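## Task

Put exactly 3 complete trigger pulls of spray (each a squeeze all the way in followed by a release) onto the yellow sign on the cabinet door, with almost all of the spray landing on the sign. Spraying from roughly a hand's width away, aimed at the sign's centre, keeps spray from missing. Landed spray appears as pale drops. Any spray beyond 3 pulls, on the sign or the door, is penalised, and one entire extra pull means failure. Afterwards, set the bottle upright again in its original spot so it stays there without the robot holding it, then release it and pull the hand away.

## Robot and tools

Robot: the upper body of a humanoid on a stand past the table's -x edge (x = 0.18 m). Only the right arm and its five-finger hand can move. The hand must stay within 0.59 m of the right shoulder, which sits roughly 0.28 m above the pelvis, 0.14 m toward -y and 0.06 m toward +x. The pelvis is 0.01 to 0.14 m above the table.

Scene frame: the table top is z = 0 and +z points up. +x runs across the table away from the robot, and the robot's right side faces -y. Result lines report the hand point as end_effector_position (metres) and end_effector_quat_wxyz, both in this frame. Readings get less accurate at long reach.

Hand point: a spot 0.05 m in front of the palm, where the index pad would touch the thumb tip in a pinch. Its own axes: +z along the straightened fingers (fingertips reach 0.06 to 0.07 m past it), +y out of the palm, +x across the palm toward the little finger. A wrist bracket on the little-finger side sticks out 0.03 m past the point along +y and 0.11 m across the palm, and it can collide with things.

The row: every command is one row of 14 numbers, each in [-1, 1], in this order: dx, dy, dz, rx, ry, rz, little, ring, middle, index, thumb_bend, thumb_turn, force_limit, speed.
- dx..dz and rx..rz form an offset, not a pose. It is expressed in the hand point's own axes and measured from the hand pose in the latest result that reported it. Before any such result in a scene, and for the second or later call within one reply, it is measured from where the robot is when the action begins. Scale: 1.0 = 0.6 m, or 180 degrees for the rotation vector (rx, ry, rz). All-zero offsets pull the hand back to that reference pose; they do not hold it still.
- Fingers (little, ring, middle, index): absolute targets, +1 straight and open, -1 curled into the palm. thumb_bend: +1 straight, -1 bent. thumb_turn: +1 beside the palm, -1 opposite the fingers. Pinch is about index -0.22, thumb_bend -0.75, thumb_turn -0.57. For a trigger pull, curl the index finger in and then open it again. Wrap-grasps with the thumb turned in suit objects 0.035 to 0.08 m wide; turn the thumb before you reach the object.
- force_limit: the load at which a closing motor stops, linear from about 0 N at -1 to 10 N at +1 (15 N for the thumb). speed: finger speed, from nearly 0 at -1 to full at +1, where a full stroke takes 0.6 s. Use speed -0.9 or lower for gentle closing.

Tools:
- execute_actions {"actions": [...], "pictures": bool}. The list holds at most one item. An empty list just reports the state. {"rows": [[14 numbers], ...], "steps": n} gives up to 15 rows for up to 15 steps of 1/30 s each. Each row applies for one step, the last row repeats if steps outnumber rows, and every row counts from the same reference pose. {"steps": n} alone (max 300) waits until n steps have passed since the previous result.
- move {"target": [14 numbers], "speed": m/s}. Takes one row (offset as above) and follows a straight path toward it. speed runs 0.002 to 0.5 (default 0.25), turning is capped at twice that in rad/s, and a path lasts 0.5 to 10 s. It does not avoid obstacles, and a faster move or a target farther past contact presses harder. Its result adds a move: line: done, off_target, moving, held or fault, plus limits (paced = the pose was clipped; held = some steps were blocked, after which the arm may jump fast), and the distance from target.
- wait {"seconds": 0-10}: lets the scene run without new commands.
- zoom_image {"camera": "cam_high" or "cam_wrist", "region": [x0,y0,x1,y1]}: gives an enlarged crop, up to 504x504 pixels. cam_high is 504x504 and cam_wrist is 616x616 fisheye.
- show_instructions: shows the reference pages (trigger spray bottle).
- finished_scene {"scene": n}: ends the scene for good and grades it.

Motion: on each step the commanded pose is clipped to 70 mm and 16 degrees from the measured pose, and position takes priority over orientation. Once an action ends, the arm continues only to the last clipped pose, so far targets may need more commands. Joints turn at no more than 2.4 rad/s.

Result fields: hand_measured, hand_stopped_by (moving, target, force, stalled, fault) and hand_load_n list the six hand motors in row order. Load is fingertip force and is positive when the finger is being pushed open. If the loads drop to about 0, the grip is gone. Finger motors lock when they stop. To hold a grip, resend the same numbers. To tighten, raise force_limit and send a target further closed. To loosen, send a target more open. "pose unreachable" and HELD mean the clearance check changed or blocked the command. "Hand target" is the pose the controller is currently driving toward.

Avoid: torque faults (load limits: 23 N m on the shoulder, elbow and wrist-roll joints, 4.6 N m on wrist pitch and yaw, including a held object's weight), which halt the arm for 10 s. Avoid MOTOR HOT and over-temperature faults from holding loads for long, since the arm drops. Avoid dropping, slipping, slamming or hard pushing, and never let anything go off the table, which means failure. Avoid extra trigger pulls.

Each tool is called after "Emit:" by a JSON object that holds its "method" and its "body".

Reference images:

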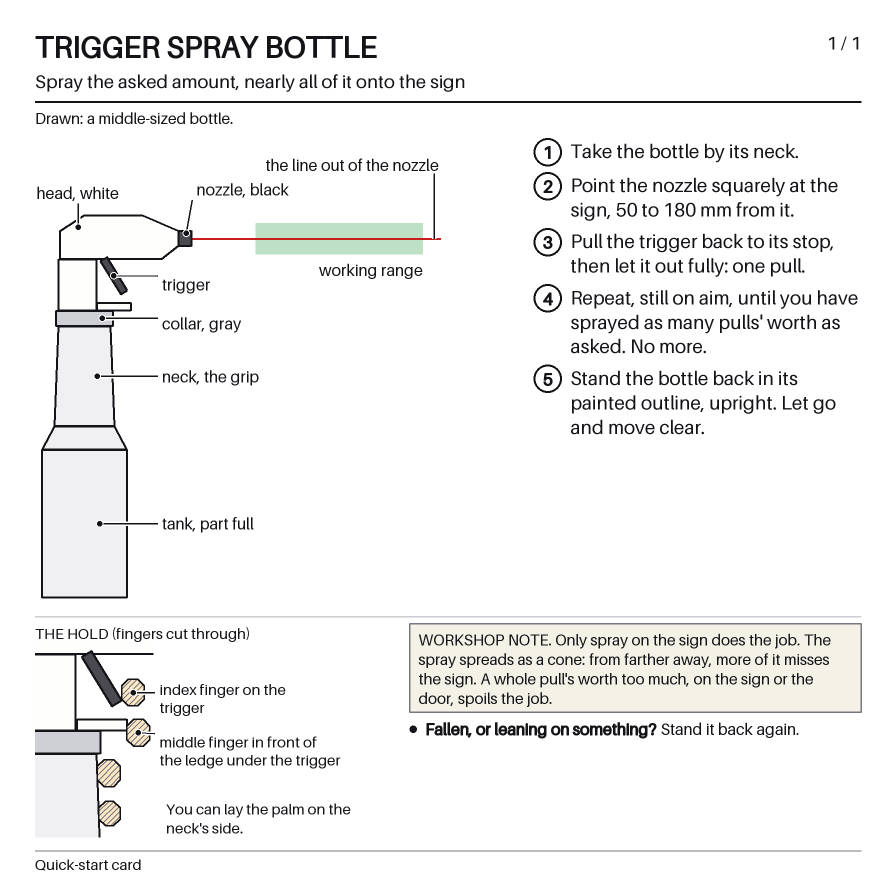

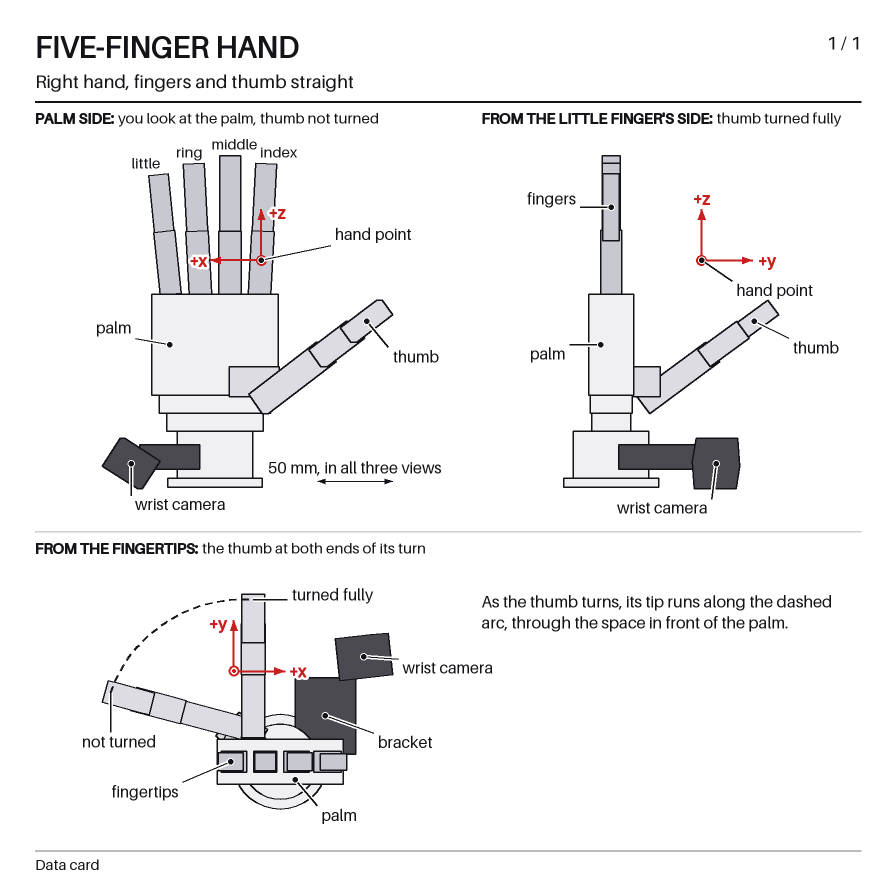

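## Session

I'll start by looking at the scene.

Emit:
{"method": "execute_actions", "body": {"actions": []}}

Scene clock: 0.00 s of 6300.00 s.
end_effector_position=(+0.2207, -0.3894, +0.1548) hand_measured=(+1.000, +1.000, +1.000, +1.000, +1.000, +1.000) hand_load_n=(+0.0, +0.0, +0.0, +0.0, +0.0, +0.0) hand_stopped_by=(target, target, target, target, target, target) hand_force_limit=0.00 hand_speed=-0.80 end_effector_quat_wxyz=(-0.109, +0.835, -0.422, +0.336)
Joint positions: [ 0.394 -1.051 -0.826 -0.079 -0.937 -0.875  0.66 ]
Joint velocities: [-0.006 -0.015  0.011 -0.005  0.     0.     0.   ]
Joint torques (N m, as the arm reports them, + toward a larger angle): no reading
Hand target: +0.221, -0.389, +0.155; -0.109, +0.835, -0.422, +0.336

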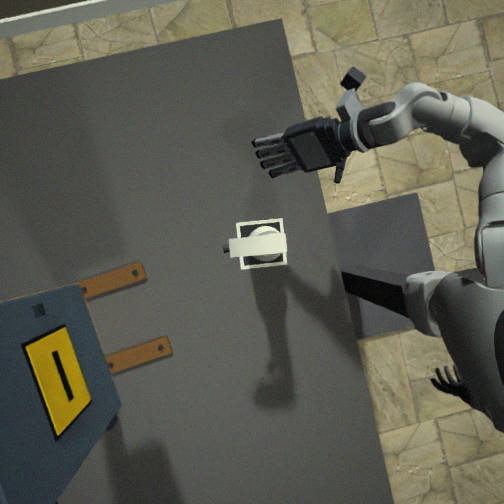

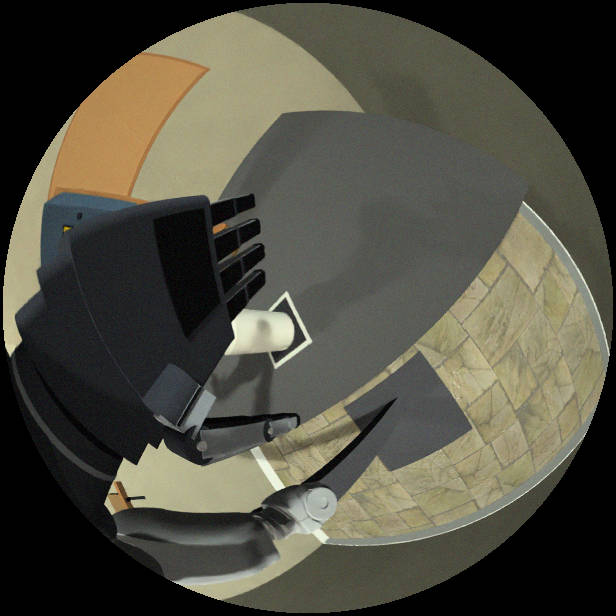

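Emit:
{"method": "zoom_image", "body": {"camera": "cam_high", "region": [190, 180, 330, 320]}}

Emit:
{"method": "zoom_image", "body": {"camera": "cam_high", "region": [0, 250, 200, 504]}}

Region (190, 180, 330, 320) of cam_high's 504x504 image, scaled by 3.600, with more detail than that image has.

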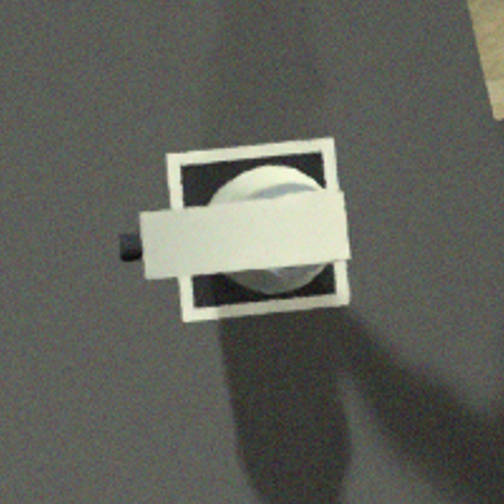

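Region (0, 250, 200, 504) of cam_high's 504x504 image, scaled by 1.984, with more detail than that image has; it fills the left 397 columns of this view, and the rest is white.

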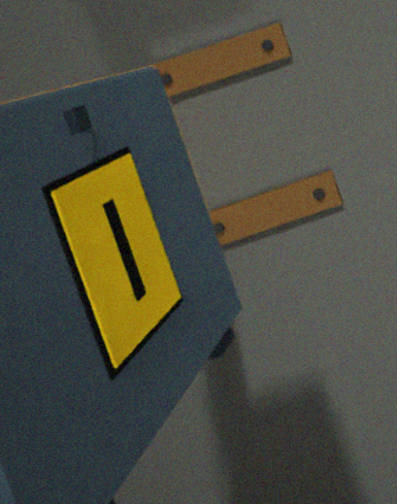

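Emit:
{"method": "move", "body": {"target": [-0.0618, -0.1995, -0.1043, 0.3103, -0.1377, 0.6928, 1, 1, 1, 1, 1, -1, 0, 0.5], "speed": 0.4}}

Scene clock: 123.50 s of 6300.00 s.
end_effector_position=(+0.2433, -0.2726, +0.2384) hand_measured=(+1.000, +1.000, +1.000, +1.000, +1.000, -1.000) hand_load_n=(+0.0, +0.0, +0.0, +0.0, +0.0, +0.0) hand_stopped_by=(target, target, target, target, target, target) hand_force_limit=0.00 hand_speed=0.50 end_effector_quat_wxyz=(+0.705, +0.046, +0.708, -0.026)
Joint positions: [ 0.529 -0.245 -0.547 -0.157  0.665 -0.33   0.604]
Joint velocities: [ 0.008  0.012  0.    -0.003 -0.006  0.007  0.   ]
Joint torques (N m, as the arm reports them, + toward a larger angle): [ 1.84 -1.35 -2.55 -0.67  0.78 -0.58 -0.12]
Hand target: +0.243, -0.273, +0.238; +0.703, +0.047, +0.709, -0.028
Off the commanded pose: 0.008 m, 2 deg.
joint sent to its limit — the command would take joint 1 (shoulder pitch) past its upper limit, so that joint was sent only as far as its limit.
After step 90, 117.00 s passed at rest.
move: off_target
camera_calibration (this result's frames):
cam_wrist: T_world_to_cam=[[0.259128, 0.964744, 0.0460591, 0.188032], [-0.505967, 0.0949718, 0.857308, -0.0537195], [0.822709, -0.245457, 0.512739, -0.270617], [0, 0, 0, 1]] pos_world=[0.146734, -0.242726, 0.176149]

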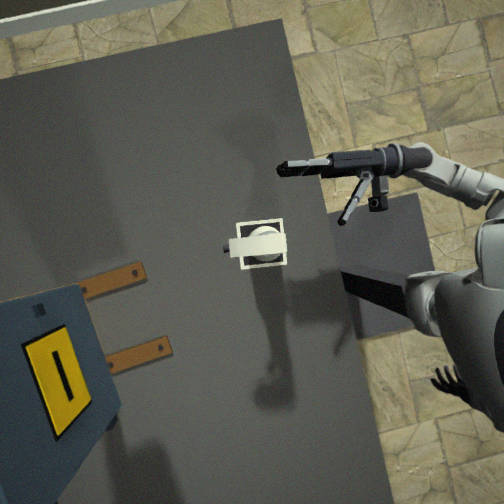

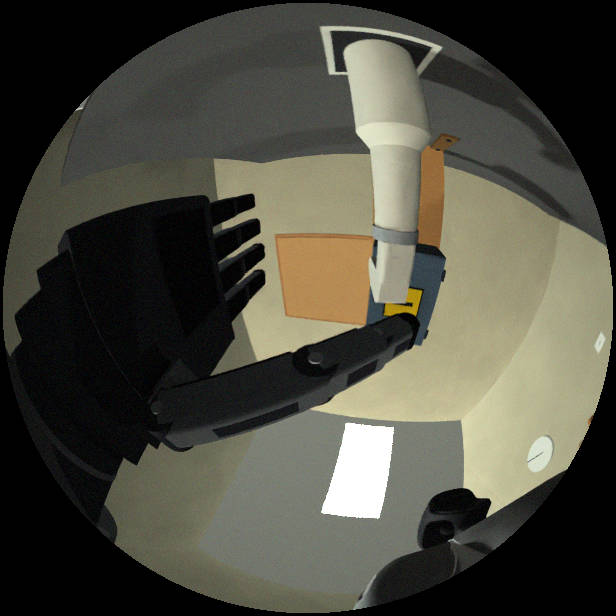

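Emit:
{"method": "zoom_image", "body": {"camera": "cam_wrist", "region": [280, 10, 500, 350]}}

Region (280, 10, 500, 350) of cam_wrist's 616x616 image, scaled by 1.482, with more detail than that image has; it fills the left 326 columns of this view, and the rest is white.

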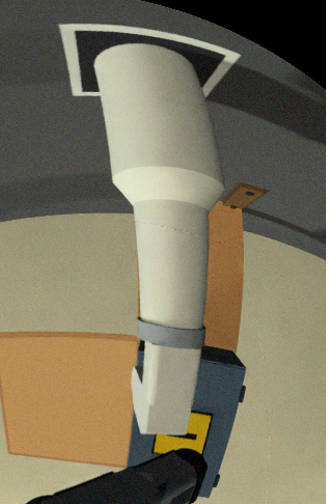

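Emit:
{"method": "move", "body": {"target": [0.0142, 0.1315, 0.021, 0, 0, -0.009, 1, 1, 1, 1, 1, -1, 0, 0.5], "speed": 0.3}}

Scene clock: 168.67 s of 6300.00 s.
end_effector_position=(+0.2654, -0.1957, +0.2342) hand_measured=(+1.000, +1.000, +1.000, +1.000, +1.000, -1.000) hand_load_n=(+0.0, +0.0, +0.0, +0.0, +0.0, +0.0) hand_stopped_by=(target, target, target, target, target, target) hand_force_limit=0.00 hand_speed=0.50 end_effector_quat_wxyz=(+0.715, +0.028, +0.698, -0.029)
Joint positions: [ 0.531 -0.033 -0.325 -0.35   0.342 -0.362  0.417]
Joint velocities: [ 0.     0.    -0.011 -0.006  0.009 -0.003 -0.003]
Joint torques (N m, as the arm reports them, + toward a larger angle): [ 1.36 -0.59 -1.2  -0.79  0.72 -0.77 -0.13]
Hand target: +0.265, -0.195, +0.233; +0.714, +0.027, +0.699, -0.030
Off the commanded pose: 0.003 m, 2 deg.
joint sent to its limit — the command would take joint 1 (shoulder pitch) past its upper limit and joint 2 (shoulder roll) past its upper limit, so those joints were sent only as far as their limits.
After step 90, 41.33 s passed at rest.
move: done
camera_calibration (this result's frames):
cam_wrist: T_world_to_cam=[[0.237845, 0.971043, 0.0224812, 0.120697], [-0.530877, 0.11058, 0.840203, -0.0325609], [0.813388, -0.211773, 0.541805, -0.265444], [0, 0, 0, 1]] pos_world=[0.169916, -0.169815, 0.168463]

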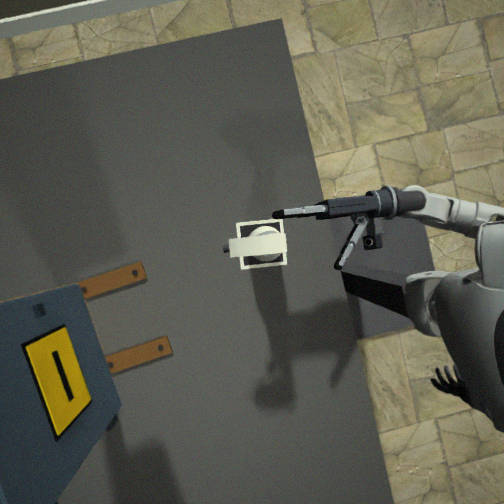

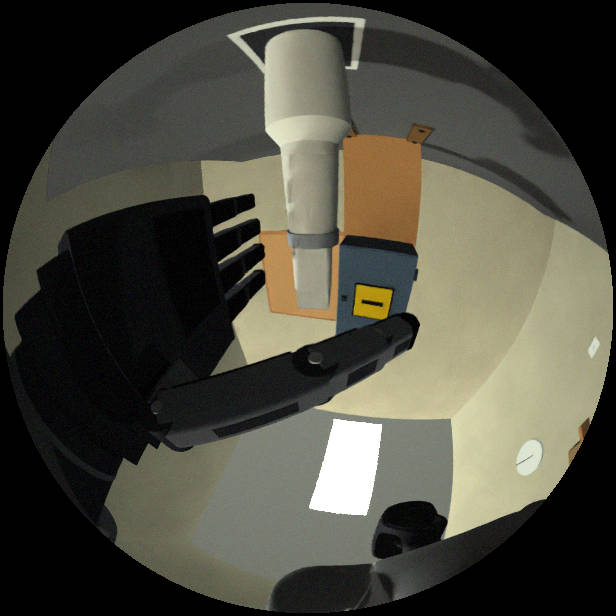

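Emit:
{"method": "zoom_image", "body": {"camera": "cam_high", "region": [200, 170, 400, 290]}}

Emit:
{"method": "zoom_image", "body": {"camera": "cam_wrist", "region": [190, 120, 450, 360]}}

Region (200, 170, 400, 290) of cam_high's 504x504 image, scaled by 2.520, with more detail than that image has; it fills the top 302 rows of this view, and the rest is white.

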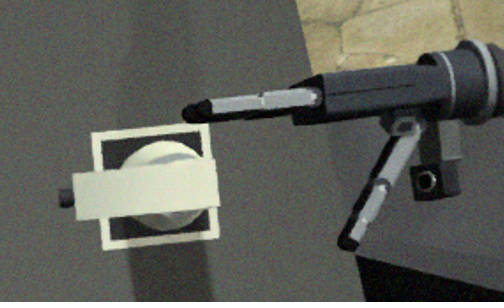

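Region (190, 120, 450, 360) of cam_wrist's 616x616 image, scaled by 1.938, with more detail than that image has; it fills the top 465 rows of this view, and the rest is white.

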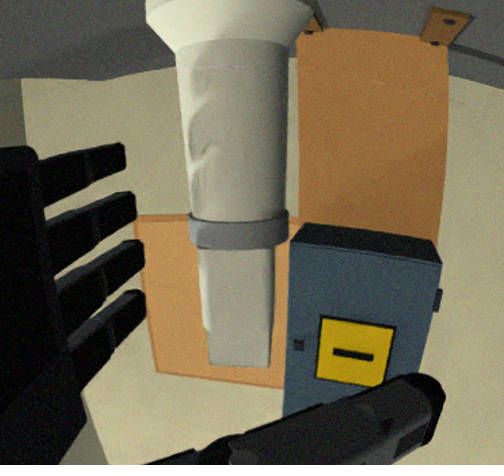

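Emit:
{"method": "move", "body": {"target": [0.005, 0.0267, 0.1775, 0.011, 0.0076, 0, 1, 1, 1, 1, 1, -1, 0, 0.5], "speed": 0.15}}

Scene clock: 237.30 s of 6300.00 s.
end_effector_position=(+0.3723, -0.1941, +0.2384) hand_measured=(+1.000, +1.000, +1.000, +1.000, +1.000, -1.000) hand_load_n=(+0.0, +0.0, +0.0, +0.0, +0.0, +0.0) hand_stopped_by=(target, target, target, target, target, target) hand_force_limit=0.00 hand_speed=0.50 end_effector_quat_wxyz=(+0.708, +0.037, +0.703, -0.051)
Joint positions: [ 0.073 -0.116 -0.281 -0.292  0.182 -0.     0.156]
Joint velocities: [-0.005  0.    -0.003 -0.003 -0.003  0.     0.   ]
Joint torques (N m, as the arm reports them, + toward a larger angle): [-1.41 -0.85 -0.91 -0.92  0.55 -0.66 -0.02]
Hand target: +0.372, -0.194, +0.236; +0.706, +0.035, +0.705, -0.052
Off the commanded pose: 0.008 m, 1 deg.
After step 90, 64.47 s passed at rest.
move: off_target
camera_calibration (this result's frames):
cam_wrist: T_world_to_cam=[[0.280651, 0.959809, 0.000812369, 0.0806775], [-0.511147, 0.148744, 0.846525, 0.0189936], [0.812381, -0.237993, 0.532349, -0.356833], [0, 0, 0, 1]] pos_world=[0.276951, -0.165184, 0.173816]

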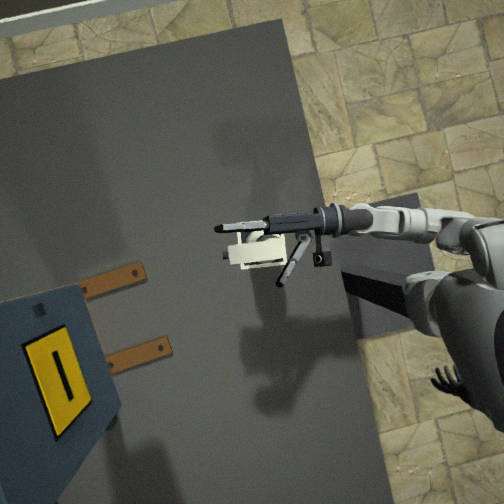

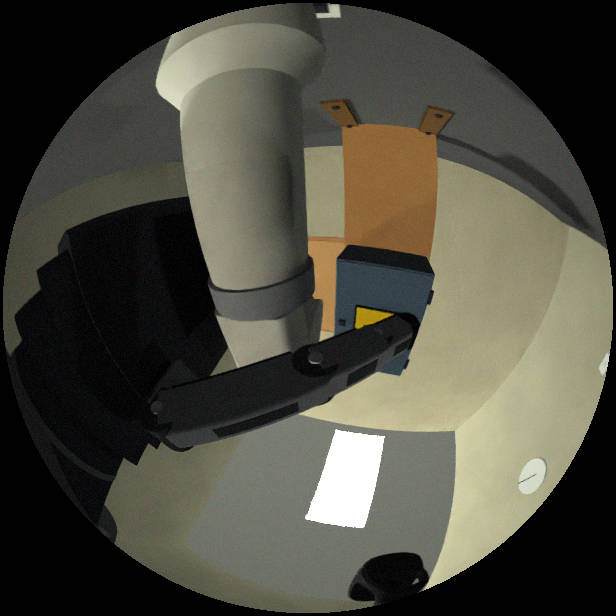

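Emit:
{"method": "zoom_image", "body": {"camera": "cam_high", "region": [190, 180, 370, 310]}}

Region (190, 180, 370, 310) of cam_high's 504x504 image, scaled by 2.800, with more detail than that image has.

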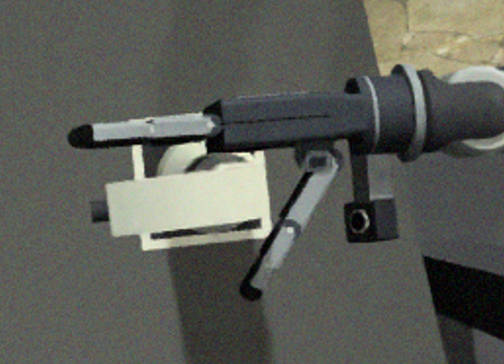

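Emit:
{"method": "move", "body": {"target": [0.0125, -0.0117, 0, 0, 0, 0, 1, 1, 1, 1, 1, -1, 0, 0.5], "speed": 0.05}}

Emit:
{"method": "zoom_image", "body": {"camera": "cam_high", "region": [190, 180, 370, 310]}}

Scene clock: 250.87 s of 6300.00 s.
end_effector_position=(+0.3713, -0.2006, +0.2298) hand_measured=(+1.000, +1.000, +1.000, +1.000, +1.000, -1.000) hand_load_n=(+0.0, +0.0, +0.0, +0.0, +0.0, +0.0) hand_stopped_by=(target, target, target, target, target, target) hand_force_limit=0.00 hand_speed=0.50 end_effector_quat_wxyz=(+0.707, +0.036, +0.705, -0.052)
Joint positions: [ 0.067 -0.123 -0.301 -0.224  0.189 -0.051  0.183]
Joint velocities: [ 0.005 -0.014  0.     0.     0.002 -0.004  0.006]
Joint torques (N m, as the arm reports them, + toward a larger angle): [-1.58 -0.86 -1.38 -0.85  0.87 -0.85  0.07]
Hand target: +0.372, -0.201, +0.231; +0.708, +0.037, +0.703, -0.051
Off the commanded pose: 0.001 m, 0 deg.
After step 90, 9.87 s passed at rest.
move: done
camera_calibration (this result's frames):
cam_wrist: T_world_to_cam=[[0.281242, 0.959635, -0.00180572, 0.0875546], [-0.507186, 0.150239, 0.848641, 0.0250965], [0.814657, -0.237757, 0.528967, -0.353049], [0, 0, 0, 1]] pos_world=[0.275718, -0.171731, 0.165611]

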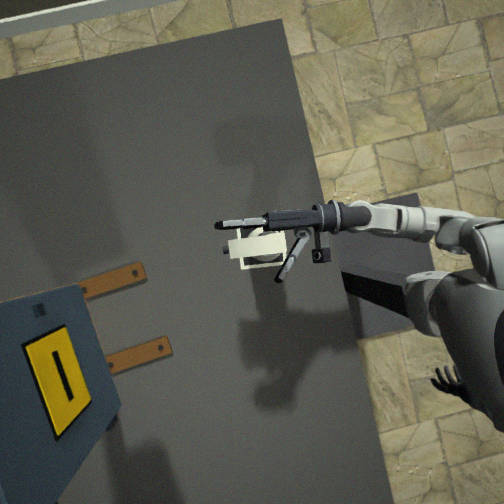

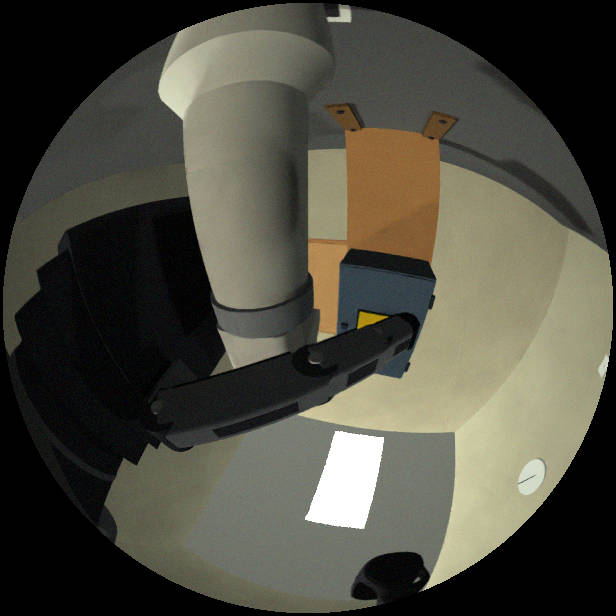

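Region (190, 180, 370, 310) of cam_high's 504x504 image, scaled by 2.800, with more detail than that image has.

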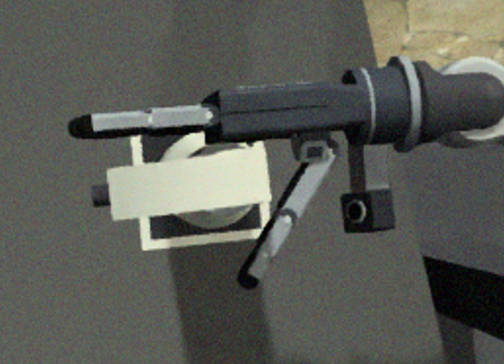

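Emit:
{"method": "execute_actions", "body": {"actions": [{"rows": [[0, 0, 0, 0, 0, 0, -1, -1, -1, 1, -1, -1, 0.2, -0.6]], "steps": 15}], "pictures": false}}

Emit:
{"method": "wait", "body": {"seconds": 3}}

Scene clock: 257.80 s of 6300.00 s.
end_effector_position=(+0.3714, -0.2006, +0.2300) hand_measured=(+0.736, +0.736, +0.736, +1.000, +0.834, -1.000) hand_load_n=(+0.0, +0.0, +0.0, +0.0, +0.0, +0.0) hand_stopped_by=(moving, moving, moving, target, moving, target) hand_force_limit=0.20 hand_speed=-0.60 end_effector_quat_wxyz=(+0.707, +0.036, +0.704, -0.052)
Joint positions: [ 0.067 -0.123 -0.301 -0.224  0.189 -0.052  0.183]
Joint velocities: [ 0.002  0.014  0.003  0.003 -0.003  0.     0.   ]
Joint torques (N m, as the arm reports them, + toward a larger angle): [-1.49 -0.83 -1.18 -0.91  0.66 -0.74 -0.02]
Hand target: +0.371, -0.201, +0.230; +0.707, +0.036, +0.705, -0.052
Off the commanded pose: 0.000 m, 0 deg.
Steps of this call (steps 1 to 90: nothing new was sent; then 3.43 s passed at rest; steps 91 to 105: all 15 steps of this action). Readings (end_effector_position | what the end effector reports):
91: (+0.3714, -0.2006, +0.2300) | hand_measured=(+1.000, +1.000, +1.000, +1.000, +1.000, -1.000) hand_load_n=(+0.0, +0.0, +0.0, +0.0, +0.0, +0.0) hand_stopped_by=(moving, moving, moving, target, moving, target) hand_force_limit=0.20 hand_speed=-0.60
92: (+0.3714, -0.2006, +0.2300) | hand_measured=(+1.000, +1.000, +1.000, +1.000, +1.000, -1.000) hand_load_n=(+0.0, +0.0, +0.0, +0.0, +0.0, +0.0) hand_stopped_by=(moving, moving, moving, target, moving, target) hand_force_limit=0.20 hand_speed=-0.60
94: (+0.3714, -0.2006, +0.2300) | hand_measured=(+0.980, +0.980, +0.980, +1.000, +0.988, -1.000) hand_load_n=(+0.0, +0.0, +0.0, +0.0, +0.0, +0.0) hand_stopped_by=(moving, moving, moving, target, moving, target) hand_force_limit=0.20 hand_speed=-0.60
98: (+0.3714, -0.2006, +0.2300) | hand_measured=(+0.892, +0.892, +0.892, +1.000, +0.932, -1.000) hand_load_n=(+0.0, +0.0, +0.0, +0.0, +0.0, +0.0) hand_stopped_by=(moving, moving, moving, target, moving, target) hand_force_limit=0.20 hand_speed=-0.60
105: the state above

Scene clock: 260.80 s of 6300.00 s.
end_effector_position=(+0.3715, -0.2005, +0.2296) hand_measured=(-0.640, -0.618, -0.238, +1.000, +0.150, -1.000) hand_load_n=(+7.5, +4.0, +9.0, +0.0, +10.5, +6.5) hand_stopped_by=(force, force, force, target, force, target) hand_force_limit=0.20 hand_speed=-0.60 end_effector_quat_wxyz=(+0.707, +0.036, +0.705, -0.052)
Joint positions: [ 0.066 -0.123 -0.301 -0.224  0.189 -0.051  0.183]
Joint velocities: [-0.012 -0.008 -0.012 -0.005  0.017  0.     0.   ]
Joint torques (N m, as the arm reports them, + toward a larger angle): [-1.31 -0.88 -1.07 -1.08  0.76 -0.77 -0.05]
Hand target: +0.371, -0.201, +0.230; +0.707, +0.036, +0.705, -0.052
Off the commanded pose: 0.000 m, 0 deg.
Steps of this call (steps 1 to 90: nothing new was sent). Readings (end_effector_position | what the end effector reports):
1: (+0.3714, -0.2006, +0.2300) | hand_measured=(+0.714, +0.714, +0.714, +1.000, +0.818, -1.000) hand_load_n=(+0.0, +0.0, +0.0, +0.0, +0.0, +0.0) hand_stopped_by=(moving, moving, moving, target, moving, target) hand_force_limit=0.20 hand_speed=-0.60
2: (+0.3714, -0.2006, +0.2300) | hand_measured=(+0.690, +0.690, +0.690, +1.000, +0.804, -1.000) hand_load_n=(+0.0, +0.0, +0.0, +0.0, +0.0, +0.0) hand_stopped_by=(moving, moving, moving, target, moving, target) hand_force_limit=0.20 hand_speed=-0.60
4: (+0.3714, -0.2006, +0.2300) | hand_measured=(+0.646, +0.646, +0.646, +1.000, +0.776, -1.000) hand_load_n=(+0.0, +0.0, +0.0, +0.0, +0.0, +0.0) hand_stopped_by=(moving, moving, moving, target, moving, target) hand_force_limit=0.20 hand_speed=-0.60
8: (+0.3714, -0.2006, +0.2300) | hand_measured=(+0.558, +0.558, +0.558, +1.000, +0.720, -1.000) hand_load_n=(+0.0, +0.0, +0.0, +0.0, +0.0, +0.0) hand_stopped_by=(moving, moving, moving, target, moving, target) hand_force_limit=0.20 hand_speed=-0.60
90: the state above
camera_calibration (this result's frames):
cam_wrist: T_world_to_cam=[[0.280841, 0.959753, -0.00154058, 0.0875481], [-0.506683, 0.149627, 0.849049, 0.0249324], [0.815108, -0.237667, 0.528312, -0.353048], [0, 0, 0, 1]] pos_world=[0.275818, -0.171663, 0.165485]

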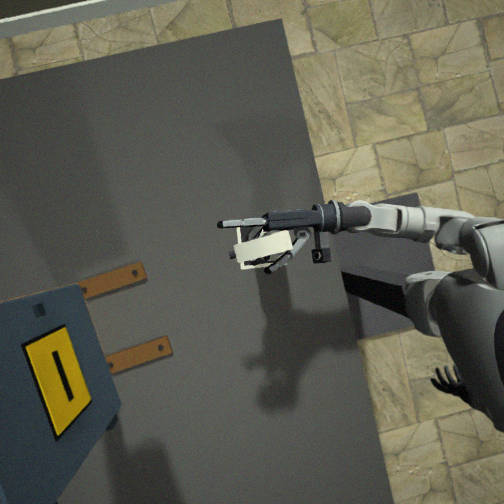

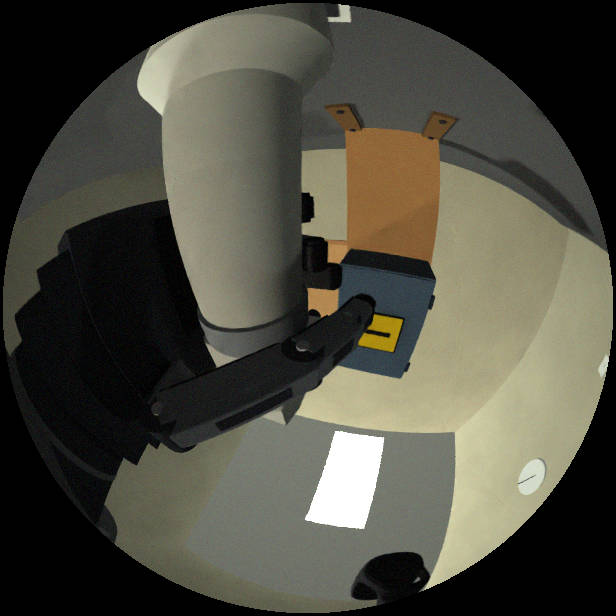

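Emit:
{"method": "zoom_image", "body": {"camera": "cam_high", "region": [190, 180, 370, 310]}}

Region (190, 180, 370, 310) of cam_high's 504x504 image, scaled by 2.800, with more detail than that image has.

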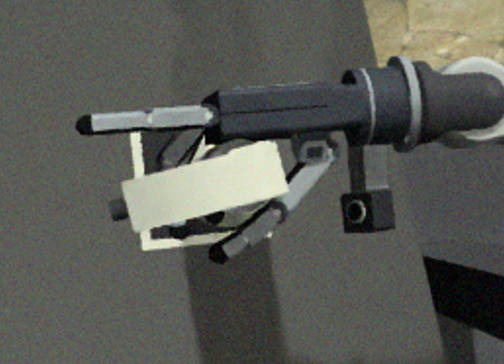

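Emit:
{"method": "move", "body": {"target": [-0.3105, 0.1588, 0.2047, -0.0189, 0, 0, -1, -1, -1, 1, -1, -1, 0.2, -0.6], "speed": 0.2}}

Scene clock: 284.93 s of 6300.00 s.
end_effector_position=(+0.5013, -0.1338, +0.4201) hand_measured=(-0.640, -0.618, -0.238, +1.000, +0.150, -1.000) hand_load_n=(+7.5, +4.0, +9.0, +0.0, +10.5, +6.5) hand_stopped_by=(force, force, force, target, force, target) hand_force_limit=0.20 hand_speed=-0.60 end_effector_quat_wxyz=(+0.710, +0.021, +0.702, -0.052)
Joint positions: [-0.955 -0.292 -0.207 -0.385  0.22   1.091 -0.175]
Joint velocities: [ 0.005 -0.011  0.    -0.002  0.009  0.    -0.001]
Joint torques (N m, as the arm reports them, + toward a larger angle): [-7.06 -1.32 -0.93 -0.67  0.51 -1.09 -0.15]
Hand target: +0.502, -0.135, +0.420; +0.710, +0.021, +0.702, -0.056
Off the commanded pose: 0.018 m, 3 deg.
After step 90, 19.37 s passed at rest.
move: off_target
camera_calibration (this result's frames):
cam_wrist: T_world_to_cam=[[0.260529, 0.965216, -0.0219504, 0.00678799], [-0.516656, 0.158589, 0.841377, -0.0715894], [0.815592, -0.207862, 0.540002, -0.54485], [0, 0, 0, 1]] pos_world=[0.40562, -0.108452, 0.354603]

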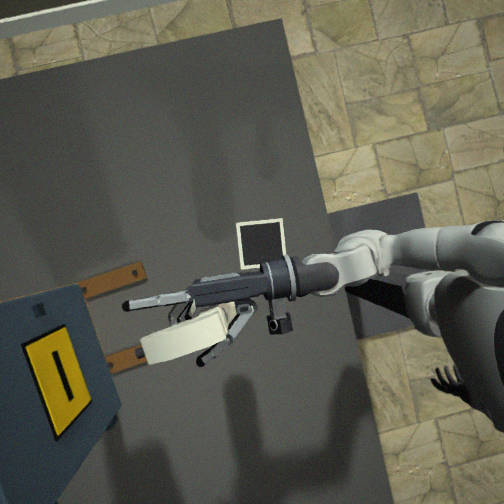

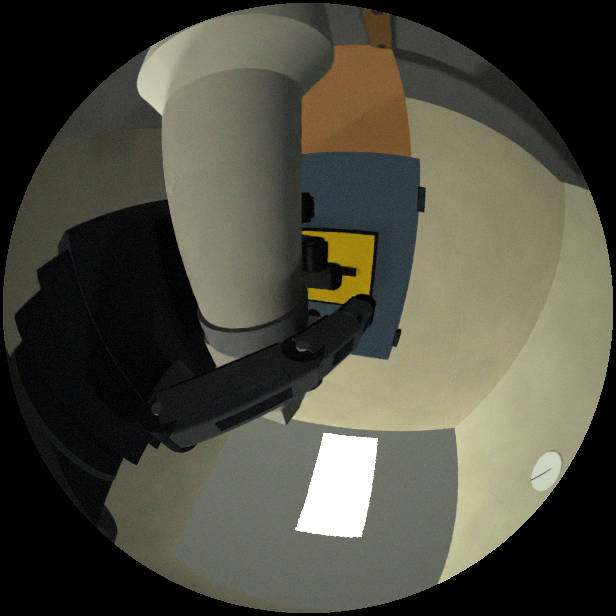

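Emit:
{"method": "zoom_image", "body": {"camera": "cam_high", "region": [0, 240, 280, 450]}}

Emit:
{"method": "zoom_image", "body": {"camera": "cam_wrist", "region": [250, 140, 450, 370]}}

Region (0, 240, 280, 450) of cam_high's 504x504 image, scaled by 1.800, with more detail than that image has; it fills the top 378 rows of this view, and the rest is white.

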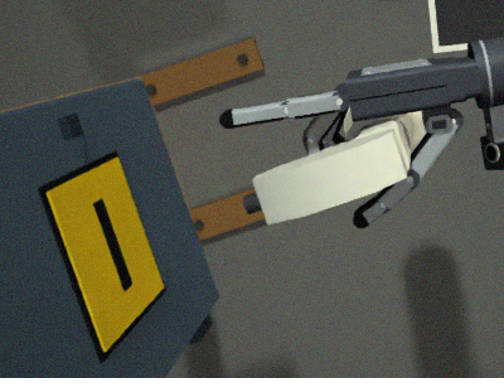

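Region (250, 140, 450, 370) of cam_wrist's 616x616 image, scaled by 2.191, with more detail than that image has; it fills the left 438 columns of this view, and the rest is white.

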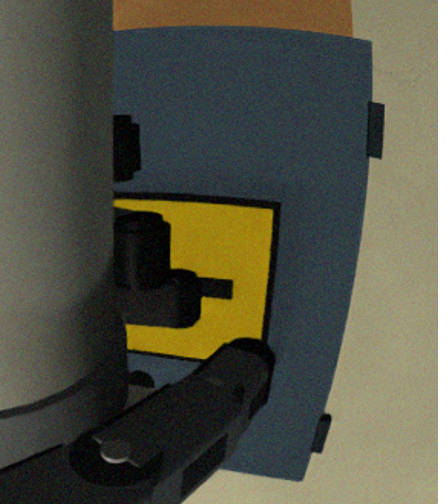

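Emit:
{"method": "move", "body": {"target": [0.0133, 0, 0, 0, 0, 0, -1, -1, -1, 1, -1, -1, 0.2, -0.6], "speed": 0.05}}

Emit:
{"method": "execute_actions", "body": {"actions": [{"rows": [[0, 0, 0, 0, 0, 0, -1, -1, -1, -1, -1, -1, 1.0, -0.3]], "steps": 15}], "pictures": false}}

Emit:
{"method": "wait", "body": {"seconds": 2}}

Scene clock: 325.00 s of 6300.00 s.
end_effector_position=(+0.5013, -0.1342, +0.4131) hand_measured=(-0.640, -0.618, -0.238, +1.000, +0.150, -1.000) hand_load_n=(+7.5, +4.0, +9.0, +0.0, +10.5, +6.5) hand_stopped_by=(force, force, force, target, force, target) hand_force_limit=0.20 hand_speed=-0.60 end_effector_quat_wxyz=(+0.711, +0.021, +0.701, -0.052)
Joint positions: [-0.922 -0.289 -0.199 -0.379  0.22   1.05  -0.175]
Joint velocities: [-0.002 -0.006 -0.017 -0.009  0.002 -0.008  0.   ]
Joint torques (N m, as the arm reports them, + toward a larger angle): [-6.91 -1.17 -0.9  -0.69  0.55 -1.16 -0.03]
Hand target: +0.502, -0.133, +0.412; +0.710, +0.020, +0.702, -0.052
Off the commanded pose: 0.001 m, 0 deg.
After step 90, 36.37 s passed at rest.
move: done
camera_calibration (this result's frames):
cam_wrist: T_world_to_cam=[[0.260587, 0.96521, -0.0215403, 0.00690608], [-0.517899, 0.158582, 0.840614, -0.064698], [0.814785, -0.207898, 0.541206, -0.541204], [0, 0, 0, 1]] pos_world=[0.405658, -0.108921, 0.347437]

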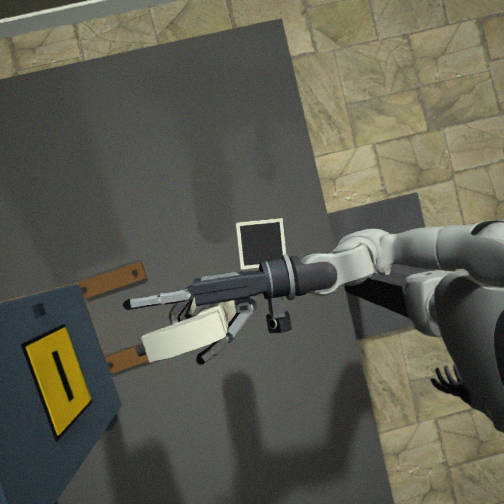

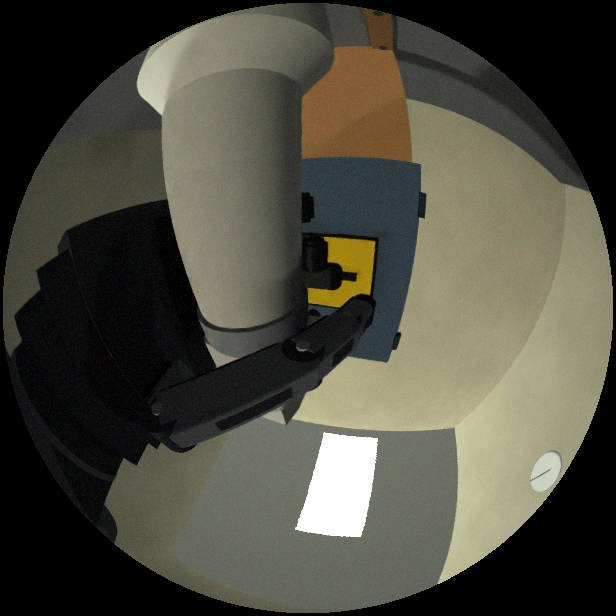

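Scene clock: 325.50 s of 6300.00 s.
end_effector_position=(+0.5013, -0.1342, +0.4131) hand_measured=(-0.640, -0.618, -0.238, +0.538, +0.150, -1.000) hand_load_n=(+7.5, +4.0, +9.0, +0.0, +10.5, +6.5) hand_stopped_by=(force, force, force, moving, force, target) hand_force_limit=1.00 hand_speed=-0.30 end_effector_quat_wxyz=(+0.711, +0.021, +0.701, -0.052)
Joint positions: [-0.922 -0.289 -0.199 -0.379  0.22   1.05  -0.175]
Joint velocities: [-0.002  0.     0.     0.006 -0.014  0.     0.   ]
Joint torques (N m, as the arm reports them, + toward a larger angle): [-7.09 -1.3  -1.2  -0.72  0.55 -1.08 -0.04]
Hand target: +0.501, -0.134, +0.413; +0.711, +0.021, +0.701, -0.052
Off the commanded pose: 0.000 m, 0 deg.
Steps of this call (steps 1 to 15: all 15 steps of this action). Readings (end_effector_position | what the end effector reports):
1: (+0.5013, -0.1342, +0.4131) | hand_measured=(-0.640, -0.618, -0.238, +1.000, +0.150, -1.000) hand_load_n=(+7.5, +4.0, +9.0, +0.0, +10.5, +6.5) hand_stopped_by=(force, force, force, moving, force, target) hand_force_limit=1.00 hand_speed=-0.30
2: (+0.5013, -0.1342, +0.4131) | hand_measured=(-0.640, -0.618, -0.238, +1.000, +0.150, -1.000) hand_load_n=(+7.5, +4.0, +9.0, +0.0, +10.5, +6.5) hand_stopped_by=(force, force, force, moving, force, target) hand_force_limit=1.00 hand_speed=-0.30
4: (+0.5013, -0.1342, +0.4131) | hand_measured=(-0.640, -0.618, -0.238, +0.964, +0.150, -1.000) hand_load_n=(+7.5, +4.0, +9.0, +0.0, +10.5, +6.5) hand_stopped_by=(force, force, force, moving, force, target) hand_force_limit=1.00 hand_speed=-0.30
8: (+0.5013, -0.1342, +0.4131) | hand_measured=(-0.640, -0.618, -0.238, +0.810, +0.150, -1.000) hand_load_n=(+7.5, +4.0, +9.0, +0.0, +10.5, +6.5) hand_stopped_by=(force, force, force, moving, force, target) hand_force_limit=1.00 hand_speed=-0.30
15: the state above

Scene clock: 327.50 s of 6300.00 s.
end_effector_position=(+0.5013, -0.1342, +0.4131) hand_measured=(-0.640, -0.618, -0.238, -0.658, +0.150, -1.000) hand_load_n=(+8.0, +3.5, +7.5, +11.0, +11.0, +6.0) hand_stopped_by=(force, force, force, force, force, target) hand_force_limit=1.00 hand_speed=-0.30 end_effector_quat_wxyz=(+0.711, +0.021, +0.701, -0.052)
Joint positions: [-0.922 -0.289 -0.199 -0.379  0.22   1.05  -0.175]
Joint velocities: [ 0.015 -0.008 -0.009 -0.014  0.006  0.     0.   ]
Joint torques (N m, as the arm reports them, + toward a larger angle): [-7.08 -1.33 -1.06 -0.85  0.51 -1.1  -0.03]
Hand target: +0.501, -0.134, +0.413; +0.711, +0.021, +0.701, -0.052
Off the commanded pose: 0.000 m, 0 deg.
Steps of this call (steps 1 to 60: nothing new was sent). Readings (end_effector_position | what the end effector reports):
1: (+0.5013, -0.1342, +0.4131) | hand_measured=(-0.640, -0.618, -0.238, +0.500, +0.150, -1.000) hand_load_n=(+7.5, +4.0, +9.0, +0.0, +10.5, +6.5) hand_stopped_by=(force, force, force, moving, force, target) hand_force_limit=1.00 hand_speed=-0.30
2: (+0.5013, -0.1342, +0.4131) | hand_measured=(-0.640, -0.618, -0.238, +0.460, +0.150, -1.000) hand_load_n=(+7.5, +4.0, +9.0, +0.0, +10.5, +6.5) hand_stopped_by=(force, force, force, moving, force, target) hand_force_limit=1.00 hand_speed=-0.30
4: (+0.5013, -0.1342, +0.4131) | hand_measured=(-0.640, -0.618, -0.238, +0.382, +0.150, -1.000) hand_load_n=(+7.5, +4.0, +9.0, +0.0, +10.5, +6.5) hand_stopped_by=(force, force, force, moving, force, target) hand_force_limit=1.00 hand_speed=-0.30
8: (+0.5013, -0.1342, +0.4131) | hand_measured=(-0.640, -0.618, -0.238, +0.226, +0.150, -1.000) hand_load_n=(+7.5, +4.0, +9.0, +0.0, +10.5, +6.5) hand_stopped_by=(force, force, force, moving, force, target) hand_force_limit=1.00 hand_speed=-0.30
60: the state above
camera_calibration (this result's frames):
cam_wrist: T_world_to_cam=[[0.260579, 0.965213, -0.0215033, 0.00689357], [-0.518007, 0.158573, 0.840549, -0.0646469], [0.814719, -0.207891, 0.541308, -0.541224], [0, 0, 0, 1]] pos_world=[0.405662, -0.108918, 0.347456]

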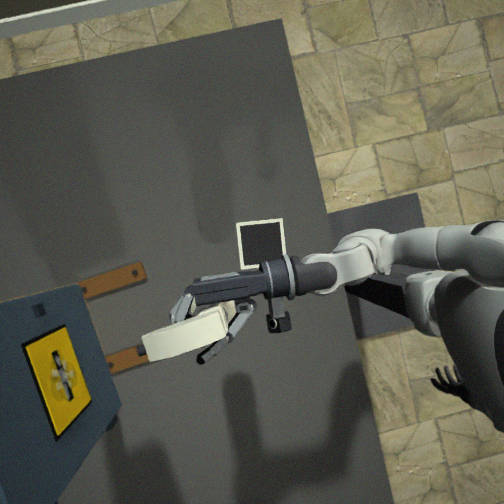

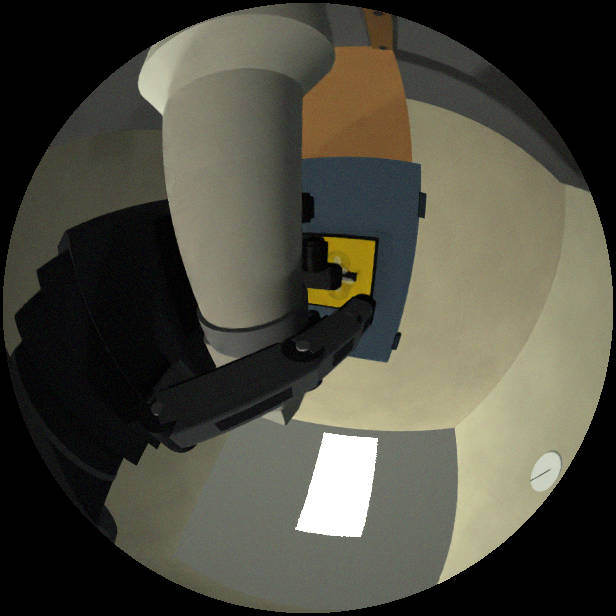

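Emit:
{"method": "execute_actions", "body": {"actions": [{"rows": [[0, 0, 0, 0, 0, 0, -1, -1, -1, 0.6, -1, -1, 1.0, -0.3]], "steps": 15}], "pictures": false}}

Emit:
{"method": "wait", "body": {"seconds": 1.5}}

Emit:
{"method": "zoom_image", "body": {"camera": "cam_high", "region": [0, 270, 260, 460]}}

Scene clock: 332.93 s of 6300.00 s.
end_effector_position=(+0.5013, -0.1342, +0.4131) hand_measured=(-0.640, -0.618, -0.238, -0.198, +0.150, -1.000) hand_load_n=(+7.0, +3.5, +8.5, +0.0, +11.0, +6.5) hand_stopped_by=(force, force, force, moving, force, target) hand_force_limit=1.00 hand_speed=-0.30 end_effector_quat_wxyz=(+0.711, +0.021, +0.701, -0.052)
Joint positions: [-0.922 -0.289 -0.199 -0.379  0.22   1.05  -0.175]
Joint velocities: [-0.003  0.006 -0.002  0.    -0.009  0.     0.   ]
Joint torques (N m, as the arm reports them, + toward a larger angle): [-7.   -1.26 -1.18 -0.74  0.51 -1.12 -0.02]
Hand target: +0.501, -0.134, +0.413; +0.711, +0.021, +0.701, -0.052
Off the commanded pose: 0.000 m, 0 deg.
Steps of this call (steps 1 to 90: nothing new was sent; then 1.93 s passed at rest; steps 91 to 105: all 15 steps of this action). Readings (end_effector_position | what the end effector reports):
91: (+0.5013, -0.1342, +0.4131) | hand_measured=(-0.640, -0.618, -0.238, -0.658, +0.150, -1.000) hand_load_n=(+8.0, +3.5, +7.5, +11.0, +11.0, +6.0) hand_stopped_by=(force, force, force, moving, force, target) hand_force_limit=1.00 hand_speed=-0.30
92: (+0.5013, -0.1342, +0.4131) | hand_measured=(-0.640, -0.618, -0.238, -0.658, +0.150, -1.000) hand_load_n=(+8.0, +3.5, +7.5, +11.0, +11.0, +6.0) hand_stopped_by=(force, force, force, moving, force, target) hand_force_limit=1.00 hand_speed=-0.30
94: (+0.5013, -0.1342, +0.4131) | hand_measured=(-0.640, -0.618, -0.238, -0.624, +0.150, -1.000) hand_load_n=(+7.5, +3.5, +8.5, +4.0, +11.0, +6.5) hand_stopped_by=(force, force, force, moving, force, target) hand_force_limit=1.00 hand_speed=-0.30
98: (+0.5013, -0.1342, +0.4131) | hand_measured=(-0.640, -0.618, -0.238, -0.470, +0.150, -1.000) hand_load_n=(+7.0, +3.5, +8.5, +1.0, +11.0, +6.5) hand_stopped_by=(force, force, force, moving, force, target) hand_force_limit=1.00 hand_speed=-0.30
105: the state above

Scene clock: 334.43 s of 6300.00 s.
end_effector_position=(+0.5013, -0.1342, +0.4131) hand_measured=(-0.640, -0.618, -0.238, +0.600, +0.150, -1.000) hand_load_n=(+7.0, +3.5, +8.5, +0.0, +11.0, +6.5) hand_stopped_by=(force, force, force, target, force, target) hand_force_limit=1.00 hand_speed=-0.30 end_effector_quat_wxyz=(+0.711, +0.021, +0.701, -0.052)
Joint positions: [-0.922 -0.289 -0.199 -0.379  0.22   1.05  -0.175]
Joint velocities: [-0.005  0.002  0.003 -0.015  0.005  0.     0.   ]
Joint torques (N m, as the arm reports them, + toward a larger angle): [-7.13 -1.27 -1.14 -0.74  0.55 -1.11 -0.03]
Hand target: +0.501, -0.134, +0.413; +0.711, +0.021, +0.701, -0.052
Off the commanded pose: 0.000 m, 0 deg.
Steps of this call (steps 1 to 45: nothing new was sent). Readings (end_effector_position | what the end effector reports):
1: (+0.5013, -0.1342, +0.4131) | hand_measured=(-0.640, -0.618, -0.238, -0.158, +0.150, -1.000) hand_load_n=(+7.0, +3.5, +8.5, +0.0, +11.0, +6.5) hand_stopped_by=(force, force, force, moving, force, target) hand_force_limit=1.00 hand_speed=-0.30
2: (+0.5013, -0.1342, +0.4131) | hand_measured=(-0.640, -0.618, -0.238, -0.120, +0.150, -1.000) hand_load_n=(+7.0, +3.5, +8.5, +0.0, +11.0, +6.5) hand_stopped_by=(force, force, force, moving, force, target) hand_force_limit=1.00 hand_speed=-0.30
4: (+0.5013, -0.1342, +0.4131) | hand_measured=(-0.640, -0.618, -0.238, -0.042, +0.150, -1.000) hand_load_n=(+7.0, +3.5, +8.5, +0.0, +11.0, +6.5) hand_stopped_by=(force, force, force, moving, force, target) hand_force_limit=1.00 hand_speed=-0.30
8: (+0.5013, -0.1342, +0.4131) | hand_measured=(-0.640, -0.618, -0.238, +0.114, +0.150, -1.000) hand_load_n=(+7.0, +3.5, +8.5, +0.0, +11.0, +6.5) hand_stopped_by=(force, force, force, moving, force, target) hand_force_limit=1.00 hand_speed=-0.30
45: the state above
camera_calibration (this result's frames):
cam_wrist: T_world_to_cam=[[0.260579, 0.965213, -0.0215034, 0.00689359], [-0.518007, 0.158573, 0.840549, -0.0646468], [0.814719, -0.207891, 0.541308, -0.541224], [0, 0, 0, 1]] pos_world=[0.405662, -0.108918, 0.347456]

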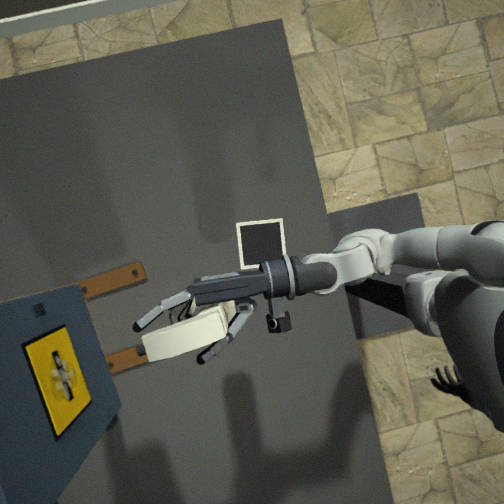

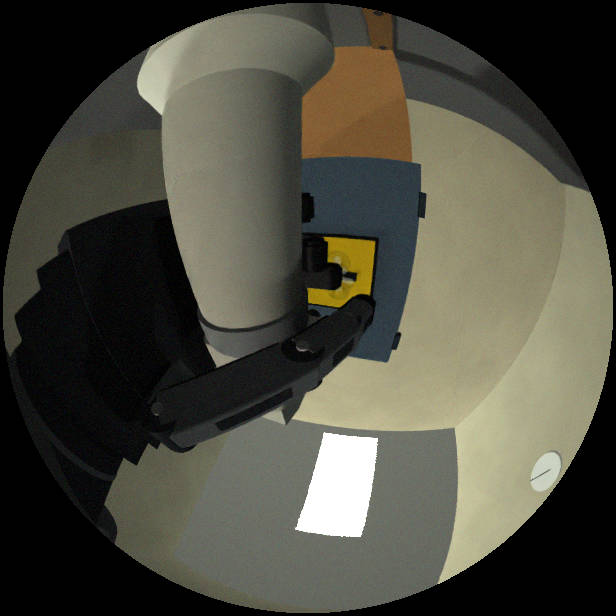

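Region (0, 270, 260, 460) of cam_high's 504x504 image, scaled by 1.938, with more detail than that image has; it fills the top 368 rows of this view, and the rest is white.

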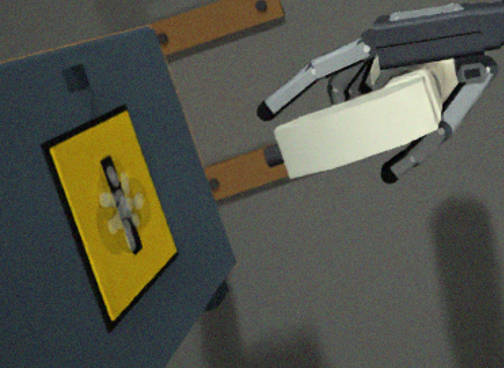

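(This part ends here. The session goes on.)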